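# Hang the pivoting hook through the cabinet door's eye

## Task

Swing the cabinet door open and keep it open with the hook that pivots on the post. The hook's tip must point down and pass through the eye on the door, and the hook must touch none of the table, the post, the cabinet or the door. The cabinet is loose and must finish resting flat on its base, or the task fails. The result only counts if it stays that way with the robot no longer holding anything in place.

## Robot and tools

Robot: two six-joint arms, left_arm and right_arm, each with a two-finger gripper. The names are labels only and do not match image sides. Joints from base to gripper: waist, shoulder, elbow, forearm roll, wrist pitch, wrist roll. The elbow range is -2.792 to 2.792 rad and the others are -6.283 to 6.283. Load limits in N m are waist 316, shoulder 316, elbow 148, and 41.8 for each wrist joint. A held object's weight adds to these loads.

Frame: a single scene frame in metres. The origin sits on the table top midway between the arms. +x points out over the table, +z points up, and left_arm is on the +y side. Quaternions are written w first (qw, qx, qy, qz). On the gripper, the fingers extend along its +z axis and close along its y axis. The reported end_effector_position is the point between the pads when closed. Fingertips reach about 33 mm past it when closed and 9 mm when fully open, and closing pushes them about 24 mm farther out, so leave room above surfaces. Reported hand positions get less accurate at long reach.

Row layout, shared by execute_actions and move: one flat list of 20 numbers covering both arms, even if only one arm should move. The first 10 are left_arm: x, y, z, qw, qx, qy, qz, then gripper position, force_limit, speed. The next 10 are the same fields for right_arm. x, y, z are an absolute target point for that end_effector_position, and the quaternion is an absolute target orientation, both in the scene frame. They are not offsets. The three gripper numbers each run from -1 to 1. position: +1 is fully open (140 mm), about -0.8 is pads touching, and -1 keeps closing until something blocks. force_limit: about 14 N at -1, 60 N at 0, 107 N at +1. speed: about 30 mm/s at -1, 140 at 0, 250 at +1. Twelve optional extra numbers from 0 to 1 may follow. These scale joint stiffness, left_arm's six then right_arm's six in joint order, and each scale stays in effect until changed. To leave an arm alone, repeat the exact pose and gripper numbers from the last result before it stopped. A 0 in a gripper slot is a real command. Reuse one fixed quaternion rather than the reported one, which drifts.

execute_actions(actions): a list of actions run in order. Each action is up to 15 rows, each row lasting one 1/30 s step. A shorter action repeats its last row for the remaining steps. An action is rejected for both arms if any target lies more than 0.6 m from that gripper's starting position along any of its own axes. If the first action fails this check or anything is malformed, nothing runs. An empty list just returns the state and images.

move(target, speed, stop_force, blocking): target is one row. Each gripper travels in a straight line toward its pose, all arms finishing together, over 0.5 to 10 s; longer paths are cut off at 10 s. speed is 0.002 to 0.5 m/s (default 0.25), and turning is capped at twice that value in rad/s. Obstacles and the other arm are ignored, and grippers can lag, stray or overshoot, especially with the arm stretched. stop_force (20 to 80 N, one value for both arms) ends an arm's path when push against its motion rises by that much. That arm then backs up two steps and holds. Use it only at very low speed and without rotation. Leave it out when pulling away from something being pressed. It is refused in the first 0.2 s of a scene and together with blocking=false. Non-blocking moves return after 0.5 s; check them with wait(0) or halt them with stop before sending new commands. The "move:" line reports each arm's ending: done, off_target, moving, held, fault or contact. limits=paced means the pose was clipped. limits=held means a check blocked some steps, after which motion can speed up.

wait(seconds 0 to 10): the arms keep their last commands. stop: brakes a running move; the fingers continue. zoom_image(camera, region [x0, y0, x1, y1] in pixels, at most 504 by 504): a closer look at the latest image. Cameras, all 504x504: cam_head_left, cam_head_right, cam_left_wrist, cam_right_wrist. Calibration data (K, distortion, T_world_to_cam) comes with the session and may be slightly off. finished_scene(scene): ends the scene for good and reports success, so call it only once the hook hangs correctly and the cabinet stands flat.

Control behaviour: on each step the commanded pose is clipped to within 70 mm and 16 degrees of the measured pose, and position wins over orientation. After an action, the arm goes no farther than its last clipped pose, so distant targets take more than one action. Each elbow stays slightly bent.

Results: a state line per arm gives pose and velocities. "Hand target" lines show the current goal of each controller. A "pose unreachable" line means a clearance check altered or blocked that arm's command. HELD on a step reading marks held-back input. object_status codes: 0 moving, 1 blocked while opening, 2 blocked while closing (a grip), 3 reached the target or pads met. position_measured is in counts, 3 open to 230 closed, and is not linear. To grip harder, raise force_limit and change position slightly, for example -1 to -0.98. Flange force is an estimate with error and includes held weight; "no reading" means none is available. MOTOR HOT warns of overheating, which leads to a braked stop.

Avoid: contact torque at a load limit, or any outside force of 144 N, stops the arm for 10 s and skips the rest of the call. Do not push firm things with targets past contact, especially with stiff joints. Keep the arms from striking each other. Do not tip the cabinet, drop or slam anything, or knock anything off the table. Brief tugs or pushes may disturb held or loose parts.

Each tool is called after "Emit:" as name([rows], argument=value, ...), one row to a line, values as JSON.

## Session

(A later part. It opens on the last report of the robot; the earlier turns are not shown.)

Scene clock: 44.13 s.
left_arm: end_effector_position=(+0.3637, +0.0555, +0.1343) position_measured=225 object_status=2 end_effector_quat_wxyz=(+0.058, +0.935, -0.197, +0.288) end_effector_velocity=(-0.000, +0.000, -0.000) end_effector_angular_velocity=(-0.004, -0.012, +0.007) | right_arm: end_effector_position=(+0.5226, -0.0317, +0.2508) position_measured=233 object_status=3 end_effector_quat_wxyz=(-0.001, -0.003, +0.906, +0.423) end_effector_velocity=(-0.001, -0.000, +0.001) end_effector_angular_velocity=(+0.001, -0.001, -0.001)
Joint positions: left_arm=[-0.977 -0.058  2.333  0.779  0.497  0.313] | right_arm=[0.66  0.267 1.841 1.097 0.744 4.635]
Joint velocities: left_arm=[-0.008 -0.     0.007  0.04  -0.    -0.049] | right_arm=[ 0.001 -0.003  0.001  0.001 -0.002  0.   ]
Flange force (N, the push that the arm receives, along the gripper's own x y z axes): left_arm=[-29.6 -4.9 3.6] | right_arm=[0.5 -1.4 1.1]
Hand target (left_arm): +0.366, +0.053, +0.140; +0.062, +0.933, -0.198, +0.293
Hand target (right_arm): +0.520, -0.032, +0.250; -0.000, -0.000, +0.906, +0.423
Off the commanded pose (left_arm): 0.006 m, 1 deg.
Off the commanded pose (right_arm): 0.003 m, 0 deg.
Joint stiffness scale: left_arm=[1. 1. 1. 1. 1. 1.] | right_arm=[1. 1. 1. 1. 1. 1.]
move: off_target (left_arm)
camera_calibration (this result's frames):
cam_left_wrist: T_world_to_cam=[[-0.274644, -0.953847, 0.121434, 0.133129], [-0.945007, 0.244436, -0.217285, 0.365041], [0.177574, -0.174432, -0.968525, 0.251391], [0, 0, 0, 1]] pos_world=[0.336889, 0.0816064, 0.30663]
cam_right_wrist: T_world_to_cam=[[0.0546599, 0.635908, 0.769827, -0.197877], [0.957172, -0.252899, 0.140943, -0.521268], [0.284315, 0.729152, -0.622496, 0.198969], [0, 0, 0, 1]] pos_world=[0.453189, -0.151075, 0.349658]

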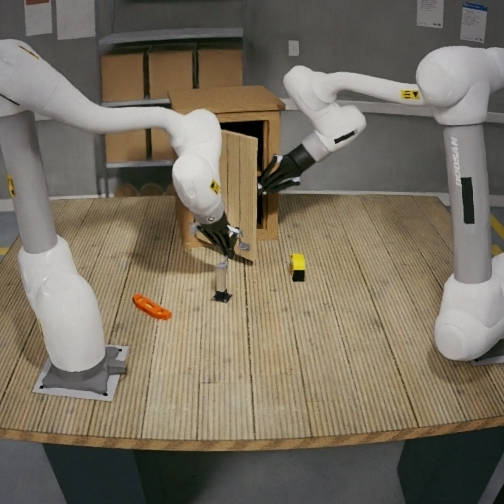

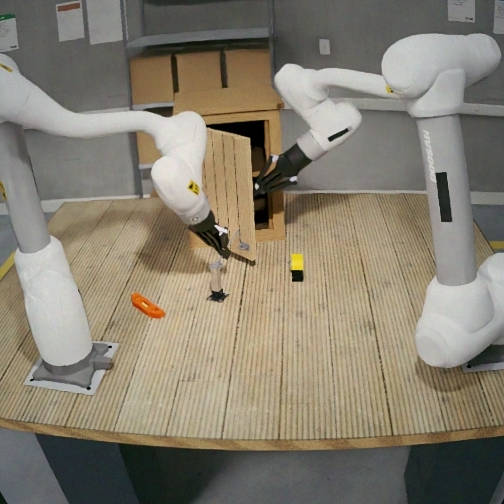

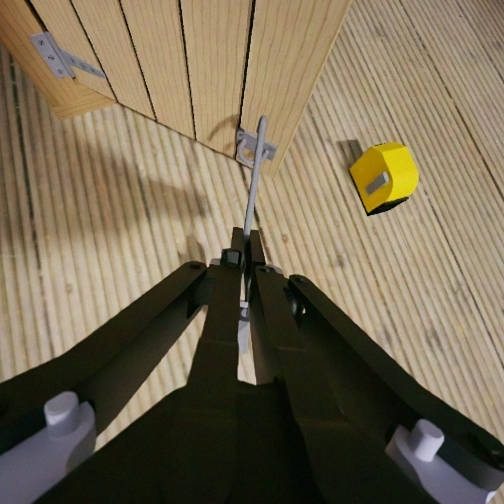

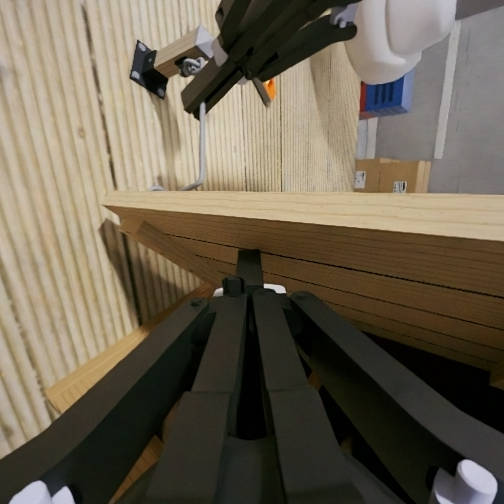

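Emit:
move(target=[0.364,0.056,0.136,0.055,0.938,-0.174,0.295,-1,-0.5,-0.5,0.511,-0.025,0.25,0,0,0.906,0.423,-1,0,0], speed=0.02)

Emit:
move(target=[0.368,0.054,0.129,0.042,0.955,-0.177,0.229,-1,-0.5,-0.5,0.511,-0.025,0.25,0,0,0.906,0.423,-1,0,0], speed=0.03)

Emit:
zoom_image(camera="cam_head_right", region=[210,210,280,280])

Emit:
zoom_image(camera="cam_left_wrist", region=[170,80,330,240])

Scene clock: 52.43 s.
left_arm: end_effector_position=(+0.3631, +0.0573, +0.1359) position_measured=225 object_status=2 end_effector_quat_wxyz=(+0.055, +0.939, -0.173, +0.293) end_effector_velocity=(+0.000, +0.000, +0.001) end_effector_angular_velocity=(-0.000, -0.002, +0.005) | right_arm: end_effector_position=(+0.5136, -0.0248, +0.2508) position_measured=233 object_status=3 end_effector_quat_wxyz=(-0.001, -0.003, +0.906, +0.423) end_effector_velocity=(-0.002, +0.001, +0.001) end_effector_angular_velocity=(+0.000, -0.001, -0.000)
Joint positions: left_arm=[-0.995 -0.058  2.334  0.818  0.524  0.219] | right_arm=[0.677 0.264 1.845 1.099 0.73  4.644]
Joint velocities: left_arm=[-0.002  0.    -0.     0.006  0.004 -0.011] | right_arm=[ 0.003 -0.002  0.001  0.    -0.003  0.002]
Flange force (N, the push that the arm receives, along the gripper's own x y z axes): left_arm=[-24.8 -1.0 7.4] | right_arm=[3.8 0.7 1.7]
Hand target (left_arm): +0.364, +0.056, +0.136; +0.055, +0.938, -0.174, +0.295
Hand target (right_arm): +0.511, -0.025, +0.250; -0.000, -0.000, +0.906, +0.423
Off the commanded pose (left_arm): 0.002 m, 0 deg.
Off the commanded pose (right_arm): 0.003 m, 0 deg.
Joint stiffness scale: left_arm=[1. 1. 1. 1. 1. 1.] | right_arm=[1. 1. 1. 1. 1. 1.]
move: done
camera_calibration (this result's frames):
cam_left_wrist: T_world_to_cam=[[-0.228678, -0.964809, 0.129805, 0.117273], [-0.954178, 0.195702, -0.226372, 0.371664], [0.193003, -0.175623, -0.965353, 0.247357], [0, 0, 0, 1]] pos_world=[0.333711, 0.0838519, 0.307699]
cam_right_wrist: T_world_to_cam=[[0.0546357, 0.635947, 0.769796, -0.201769], [0.957177, -0.252865, 0.140963, -0.51091], [0.2843, 0.72913, -0.62253, 0.19646], [0, 0, 0, 1]] pos_world=[0.444202, -0.144122, 0.349643]

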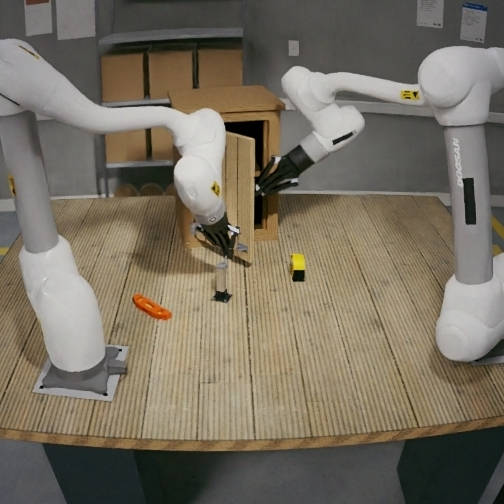

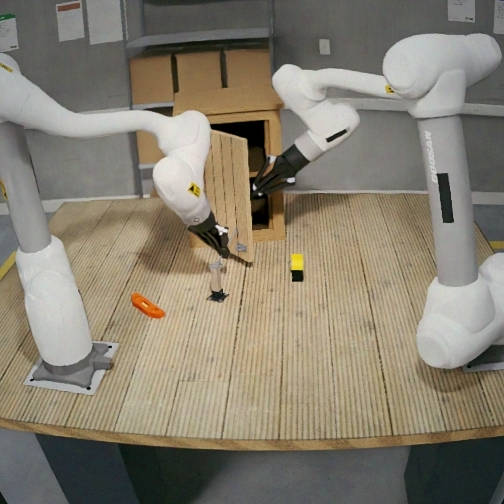

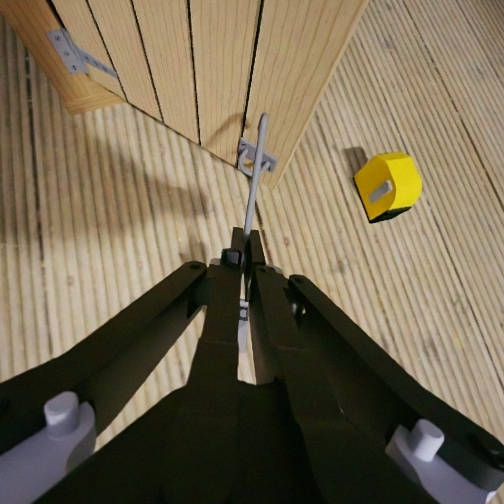

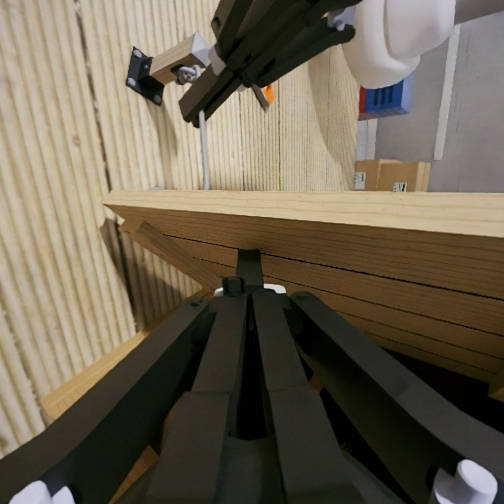

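Scene clock: 54.93 s.
left_arm: end_effector_position=(+0.3666, +0.0557, +0.1295) position_measured=225 object_status=2 end_effector_quat_wxyz=(+0.043, +0.956, -0.178, +0.231) end_effector_velocity=(-0.001, -0.001, -0.000) end_effector_angular_velocity=(+0.002, +0.009, -0.001) | right_arm: end_effector_position=(+0.5135, -0.0247, +0.2508) position_measured=233 object_status=3 end_effector_quat_wxyz=(-0.001, -0.003, +0.906, +0.423) end_effector_velocity=(+0.002, -0.001, -0.000) end_effector_angular_velocity=(-0.000, +0.002, -0.004)
Joint positions: left_arm=[-0.934 -0.022  2.262  0.525  0.573  0.536] | right_arm=[0.677 0.264 1.845 1.099 0.73  4.644]
Joint velocities: left_arm=[ 0.002  0.003 -0.005 -0.02   0.004  0.02 ] | right_arm=[-0.002  0.    -0.     0.    -0.001  0.002]
Flange force (N, the push that the arm receives, along the gripper's own x y z axes): left_arm=[3.0 -6.7 -10.2] | right_arm=[0.8 -0.7 0.6]
Hand target (left_arm): +0.368, +0.054, +0.129; +0.042, +0.956, -0.177, +0.229
Hand target (right_arm): +0.511, -0.025, +0.250; -0.000, -0.000, +0.906, +0.423
Off the commanded pose (left_arm): 0.002 m, 0 deg.
Off the commanded pose (right_arm): 0.003 m, 0 deg.
Joint stiffness scale: left_arm=[1. 1. 1. 1. 1. 1.] | right_arm=[1. 1. 1. 1. 1. 1.]
move: done
camera_calibration (this result's frames):
cam_left_wrist: T_world_to_cam=[[-0.215901, -0.970323, 0.108908, 0.11568], [-0.973653, 0.205563, -0.0987082, 0.363907], [0.0733913, -0.12735, -0.989139, 0.284509], [0, 0, 0, 1]] pos_world=[0.358415, 0.0736736, 0.304741]
cam_right_wrist: T_world_to_cam=[[0.0547403, 0.635945, 0.769791, -0.201831], [0.957138, -0.253016, 0.140961, -0.510813], [0.284413, 0.72908, -0.622537, 0.196387], [0, 0, 0, 1]] pos_world=[0.444111, -0.144072, 0.34963]

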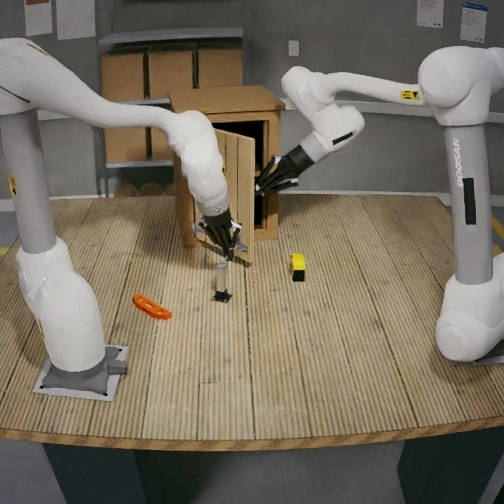

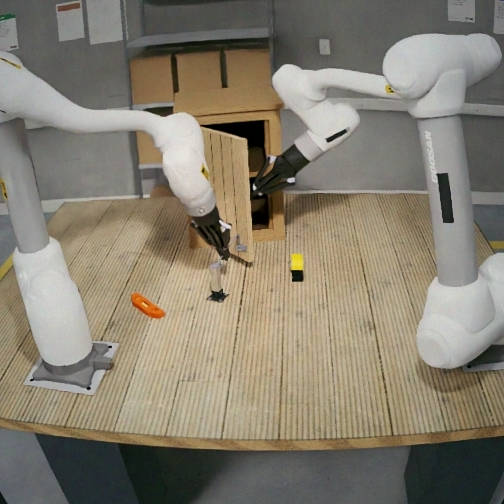

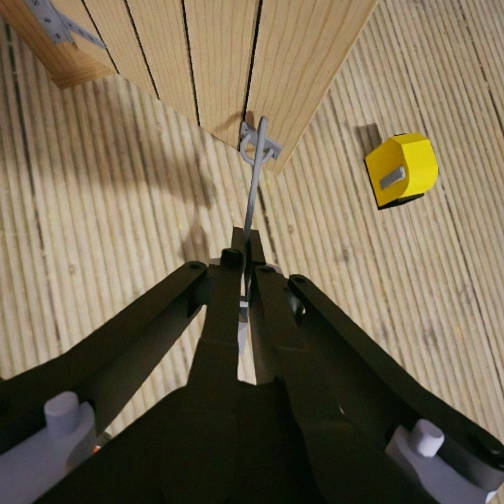

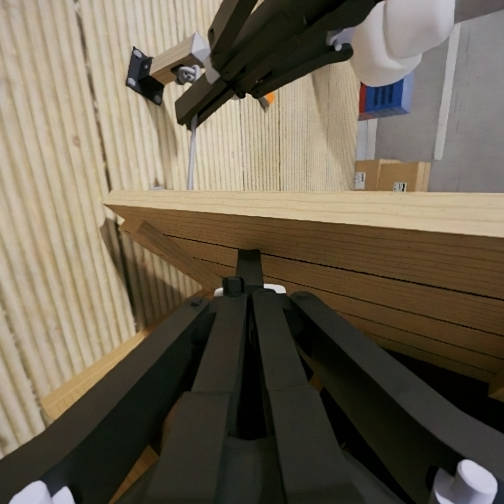

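Region (210, 210, 280, 280) of cam_head_right's 504x504 image, scaled by 7.200, with more detail than that image has.

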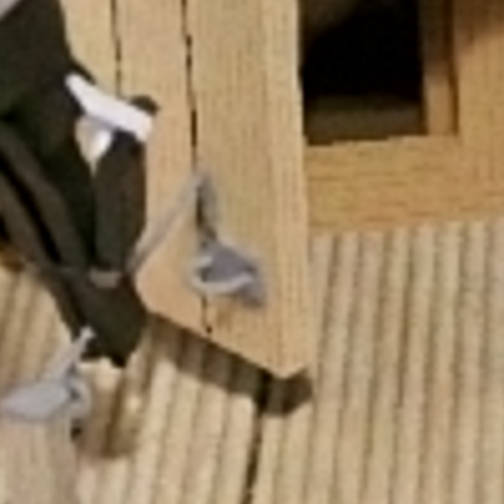

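Region (170, 80, 330, 240) of cam_left_wrist's 504x504 image, scaled by 3.150, with more detail than that image has.

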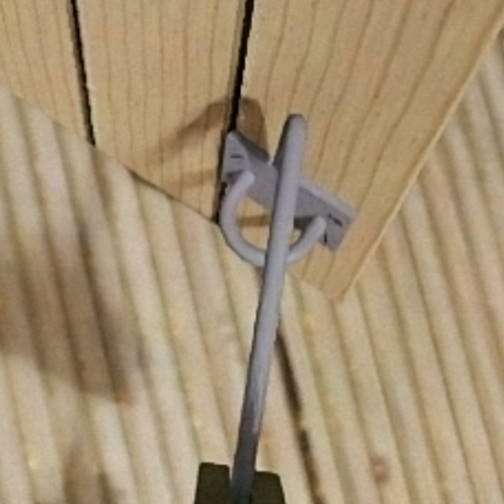

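Emit:
move(target=[0.373,0.052,0.12,0.022,0.976,-0.181,0.12,-1,-0.5,-0.5,0.511,-0.025,0.25,0,0,0.906,0.423,-1,0,0], speed=0.03)

Emit:
move(target=[0.373,0.052,0.12,0.022,0.976,-0.181,0.12,-0.4,-0.5,-0.5,0.511,-0.025,0.25,0,0,0.906,0.423,-1,0,0])

Emit:
move(target=[0.34,0.075,0.22,0.022,0.976,-0.181,0.12,-0.4,-0.5,-0.5,0.535,-0.05,0.25,0,0,0.906,0.423,-1,0,0], speed=0.1)

Emit:
zoom_image(camera="cam_head_right", region=[200,210,280,290])

Emit:
zoom_image(camera="cam_left_wrist", region=[170,60,330,220])

Scene clock: 64.57 s.
left_arm: end_effector_position=(+0.3713, +0.0539, +0.1204) position_measured=225 object_status=2 end_effector_quat_wxyz=(+0.022, +0.976, -0.181, +0.122) end_effector_velocity=(-0.000, +0.000, -0.002) end_effector_angular_velocity=(+0.006, +0.010, +0.001) | right_arm: end_effector_position=(+0.5135, -0.0247, +0.2508) position_measured=233 object_status=3 end_effector_quat_wxyz=(-0.001, -0.003, +0.906, +0.423) end_effector_velocity=(-0.001, +0.001, +0.000) end_effector_angular_velocity=(+0.001, +0.003, -0.000)
Joint positions: left_arm=[-0.842  0.062  2.137  0.192  0.738  0.896] | right_arm=[0.677 0.264 1.845 1.099 0.73  4.644]
Joint velocities: left_arm=[ 0.003  0.006 -0.005 -0.01   0.009  0.01 ] | right_arm=[ 0.002  0.    -0.     0.002  0.     0.002]
Flange force (N, the push that the arm receives, along the gripper's own x y z axes): left_arm=[2.5 -6.0 -7.2] | right_arm=[3.3 1.6 2.5]
Hand target (left_arm): +0.373, +0.052, +0.120; +0.022, +0.976, -0.181, +0.120
Hand target (right_arm): +0.511, -0.025, +0.250; -0.000, -0.000, +0.906, +0.423
Off the commanded pose (left_arm): 0.003 m, 0 deg.
Off the commanded pose (right_arm): 0.003 m, 0 deg.
Joint stiffness scale: left_arm=[1. 1. 1. 1. 1. 1.] | right_arm=[1. 1. 1. 1. 1. 1.]
move: done
camera_calibration (this result's frames):
cam_left_wrist: T_world_to_cam=[[-0.195673, -0.977976, 0.0726307, 0.113191], [-0.97115, 0.203535, 0.124262, 0.340308], [-0.136308, -0.0462207, -0.989588, 0.348398], [0, 0, 0, 1]] pos_world=[0.400128, 0.0575363, 0.294262]
cam_right_wrist: T_world_to_cam=[[0.0547677, 0.635937, 0.769795, -0.201848], [0.957127, -0.253057, 0.140958, -0.510807], [0.284443, 0.729072, -0.622532, 0.196368], [0, 0, 0, 1]] pos_world=[0.444106, -0.144067, 0.349629]

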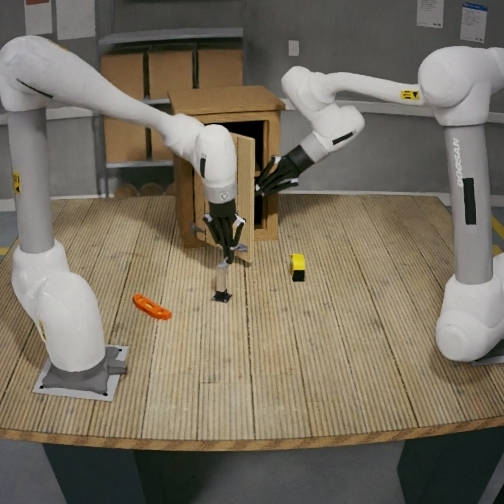

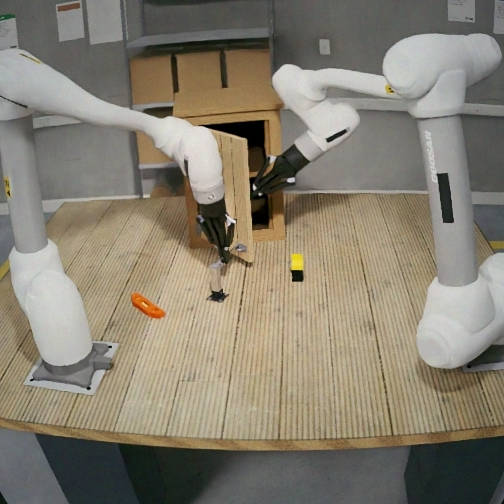

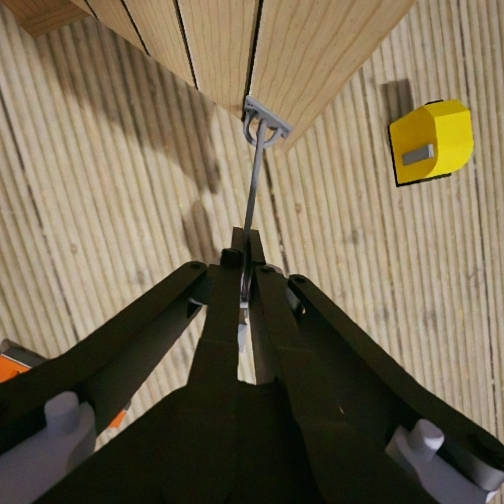

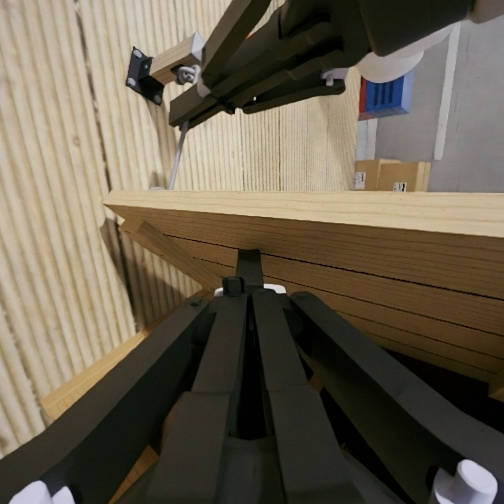

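Scene clock: 65.27 s.
left_arm: end_effector_position=(+0.3710, +0.0540, +0.1195) position_measured=179 object_status=3 end_effector_quat_wxyz=(+0.022, +0.976, -0.180, +0.121) end_effector_velocity=(+0.000, +0.000, -0.001) end_effector_angular_velocity=(+0.001, +0.001, -0.000) | right_arm: end_effector_position=(+0.5135, -0.0247, +0.2507) position_measured=233 object_status=3 end_effector_quat_wxyz=(-0.001, -0.003, +0.906, +0.423) end_effector_velocity=(+0.002, -0.001, -0.001) end_effector_angular_velocity=(-0.001, -0.000, -0.002)
Joint positions: left_arm=[-0.842  0.063  2.137  0.19   0.739  0.896] | right_arm=[0.677 0.264 1.845 1.099 0.73  4.644]
Joint velocities: left_arm=[ 0.001  0.001  0.    -0.001  0.     0.002] | right_arm=[-0.002  0.001 -0.     0.    -0.    -0.001]
Flange force (N, the push that the arm receives, along the gripper's own x y z axes): left_arm=[-3.3 -1.8 -0.5] | right_arm=[0.7 -0.6 3.3]
Hand target (left_arm): +0.373, +0.052, +0.120; +0.022, +0.976, -0.181, +0.120
Hand target (right_arm): +0.511, -0.025, +0.250; -0.000, -0.000, +0.906, +0.423
Off the commanded pose (left_arm): 0.003 m, 0 deg.
Off the commanded pose (right_arm): 0.003 m, 0 deg.
Joint stiffness scale: left_arm=[1. 1. 1. 1. 1. 1.] | right_arm=[1. 1. 1. 1. 1. 1.]
move: done
camera_calibration (this result's frames):
cam_left_wrist: T_world_to_cam=[[-0.194671, -0.978218, 0.0720551, 0.113004], [-0.971085, 0.202558, 0.126345, 0.339888], [-0.138188, -0.0453759, -0.989366, 0.348177], [0, 0, 0, 1]] pos_world=[0.400173, 0.0574945, 0.293389]
cam_right_wrist: T_world_to_cam=[[0.0547723, 0.635949, 0.769785, -0.201834], [0.957133, -0.253042, 0.140945, -0.510785], [0.284421, 0.729067, -0.622548, 0.19638], [0, 0, 0, 1]] pos_world=[0.44409, -0.144068, 0.349618]

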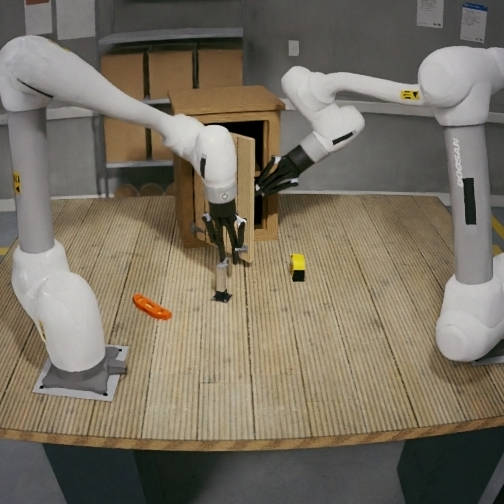

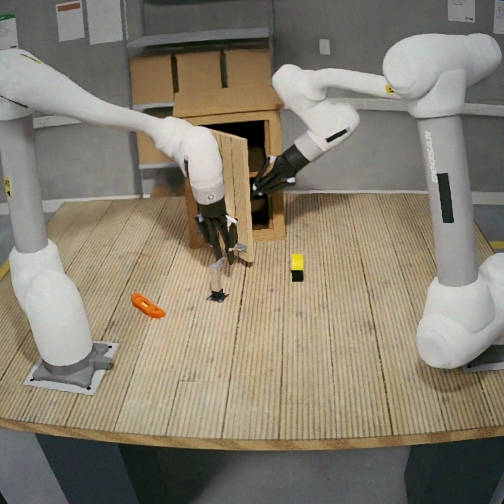

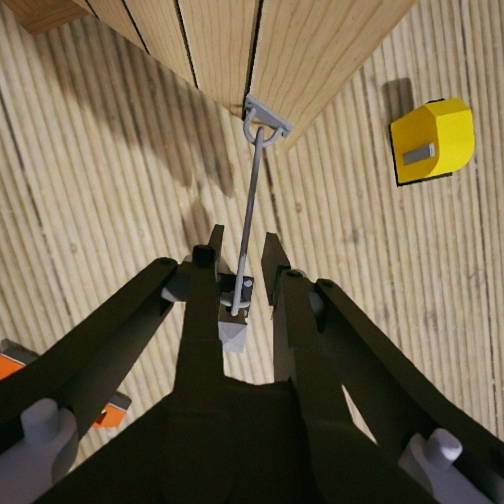

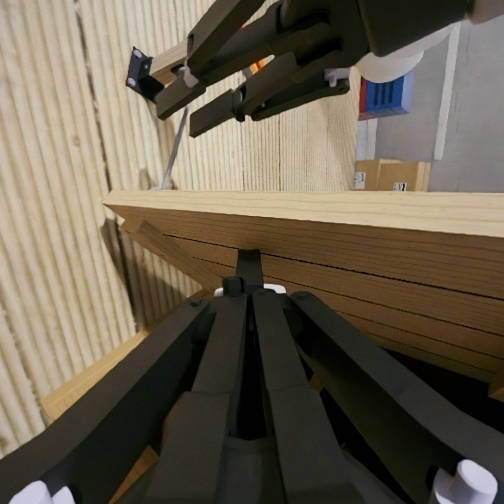

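Scene clock: 66.77 s.
left_arm: end_effector_position=(+0.3396, +0.0784, +0.2135) position_measured=179 object_status=3 end_effector_quat_wxyz=(+0.018, +0.977, -0.179, +0.117) end_effector_velocity=(-0.001, -0.000, +0.001) end_effector_angular_velocity=(-0.000, +0.001, +0.000) | right_arm: end_effector_position=(+0.5368, -0.0472, +0.2513) position_measured=233 object_status=3 end_effector_quat_wxyz=(+0.003, +0.001, +0.906, +0.424) end_effector_velocity=(-0.001, +0.000, -0.001) end_effector_angular_velocity=(-0.001, +0.002, +0.002)
Joint positions: left_arm=[-0.865 -0.085  2.087  0.165  0.948  0.915] | right_arm=[0.63  0.264 1.845 1.099 0.756 4.618]
Joint velocities: left_arm=[-0.001 -0.001 -0.002 -0.001  0.003 -0.   ] | right_arm=[ 0.001  0.001 -0.    -0.001  0.001  0.001]
Flange force (N, the push that the arm receives, along the gripper's own x y z axes): left_arm=[-1.1 -3.3 1.2] | right_arm=[1.8 0.7 1.8]
Hand target (left_arm): +0.340, +0.075, +0.220; +0.022, +0.976, -0.181, +0.120
Hand target (right_arm): +0.535, -0.050, +0.250; -0.000, +0.000, +0.906, +0.423
Off the commanded pose (left_arm): 0.007 m, 1 deg.
Off the commanded pose (right_arm): 0.004 m, 0 deg.
Joint stiffness scale: left_arm=[1. 1. 1. 1. 1. 1.] | right_arm=[1. 1. 1. 1. 1. 1.]
move: off_target (left_arm, right_arm)
camera_calibration (this result's frames):
cam_left_wrist: T_world_to_cam=[[-0.190507, -0.979523, 0.0651237, 0.124157], [-0.971146, 0.197741, 0.133316, 0.291531], [-0.143464, -0.0378469, -0.988932, 0.439032], [0, 0, 0, 1]] pos_world=[0.369757, 0.0805833, 0.387221]
cam_right_wrist: T_world_to_cam=[[0.0597704, 0.633733, 0.771239, -0.192373], [0.954035, -0.263572, 0.142642, -0.538112], [0.293674, 0.727263, -0.620358, 0.200876], [0, 0, 0, 1]] pos_world=[0.465884, -0.166008, 0.349738]

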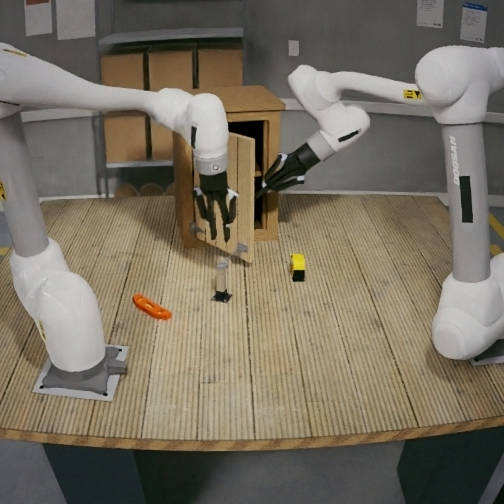

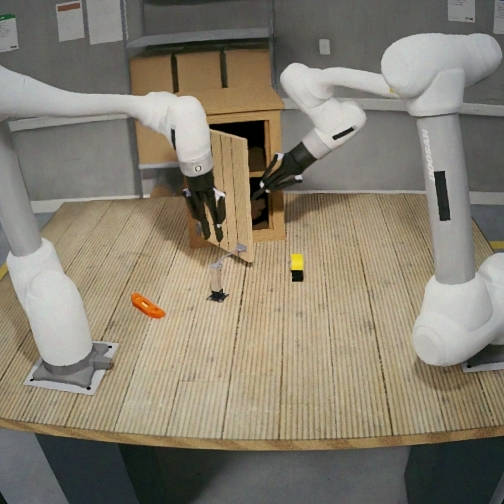

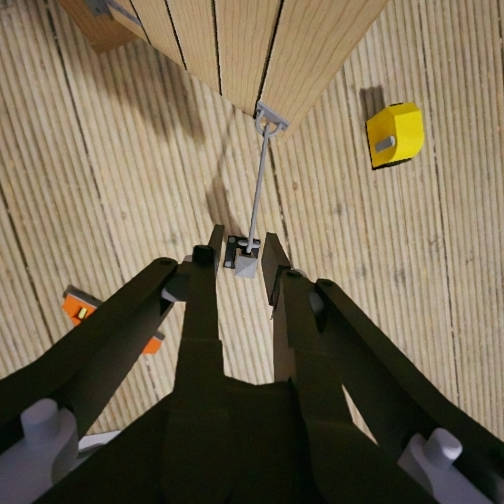

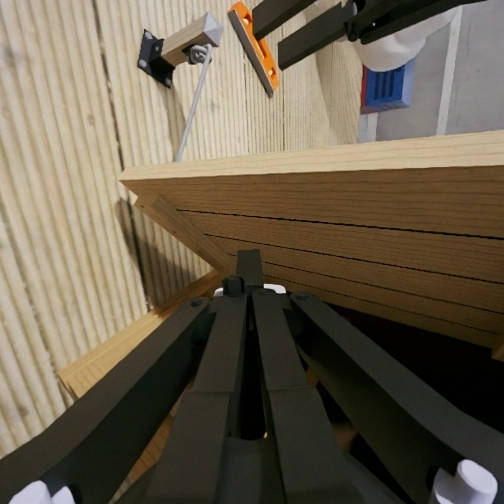

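Region (200, 210, 280, 290) of cam_head_right's 504x504 image, scaled by 6.300, with more detail than that image has.

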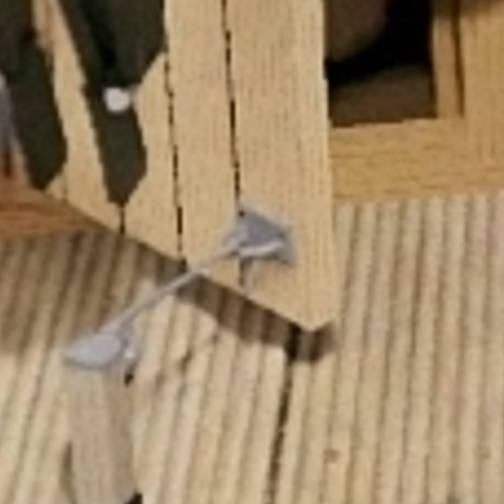

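Region (170, 60, 330, 220) of cam_left_wrist's 504x504 image, scaled by 3.150, with more detail than that image has.

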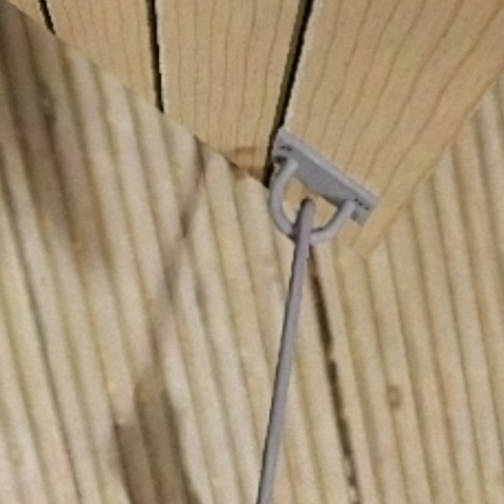

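Emit:
finished_scene(scene=2)

The scene is finished: the task was done.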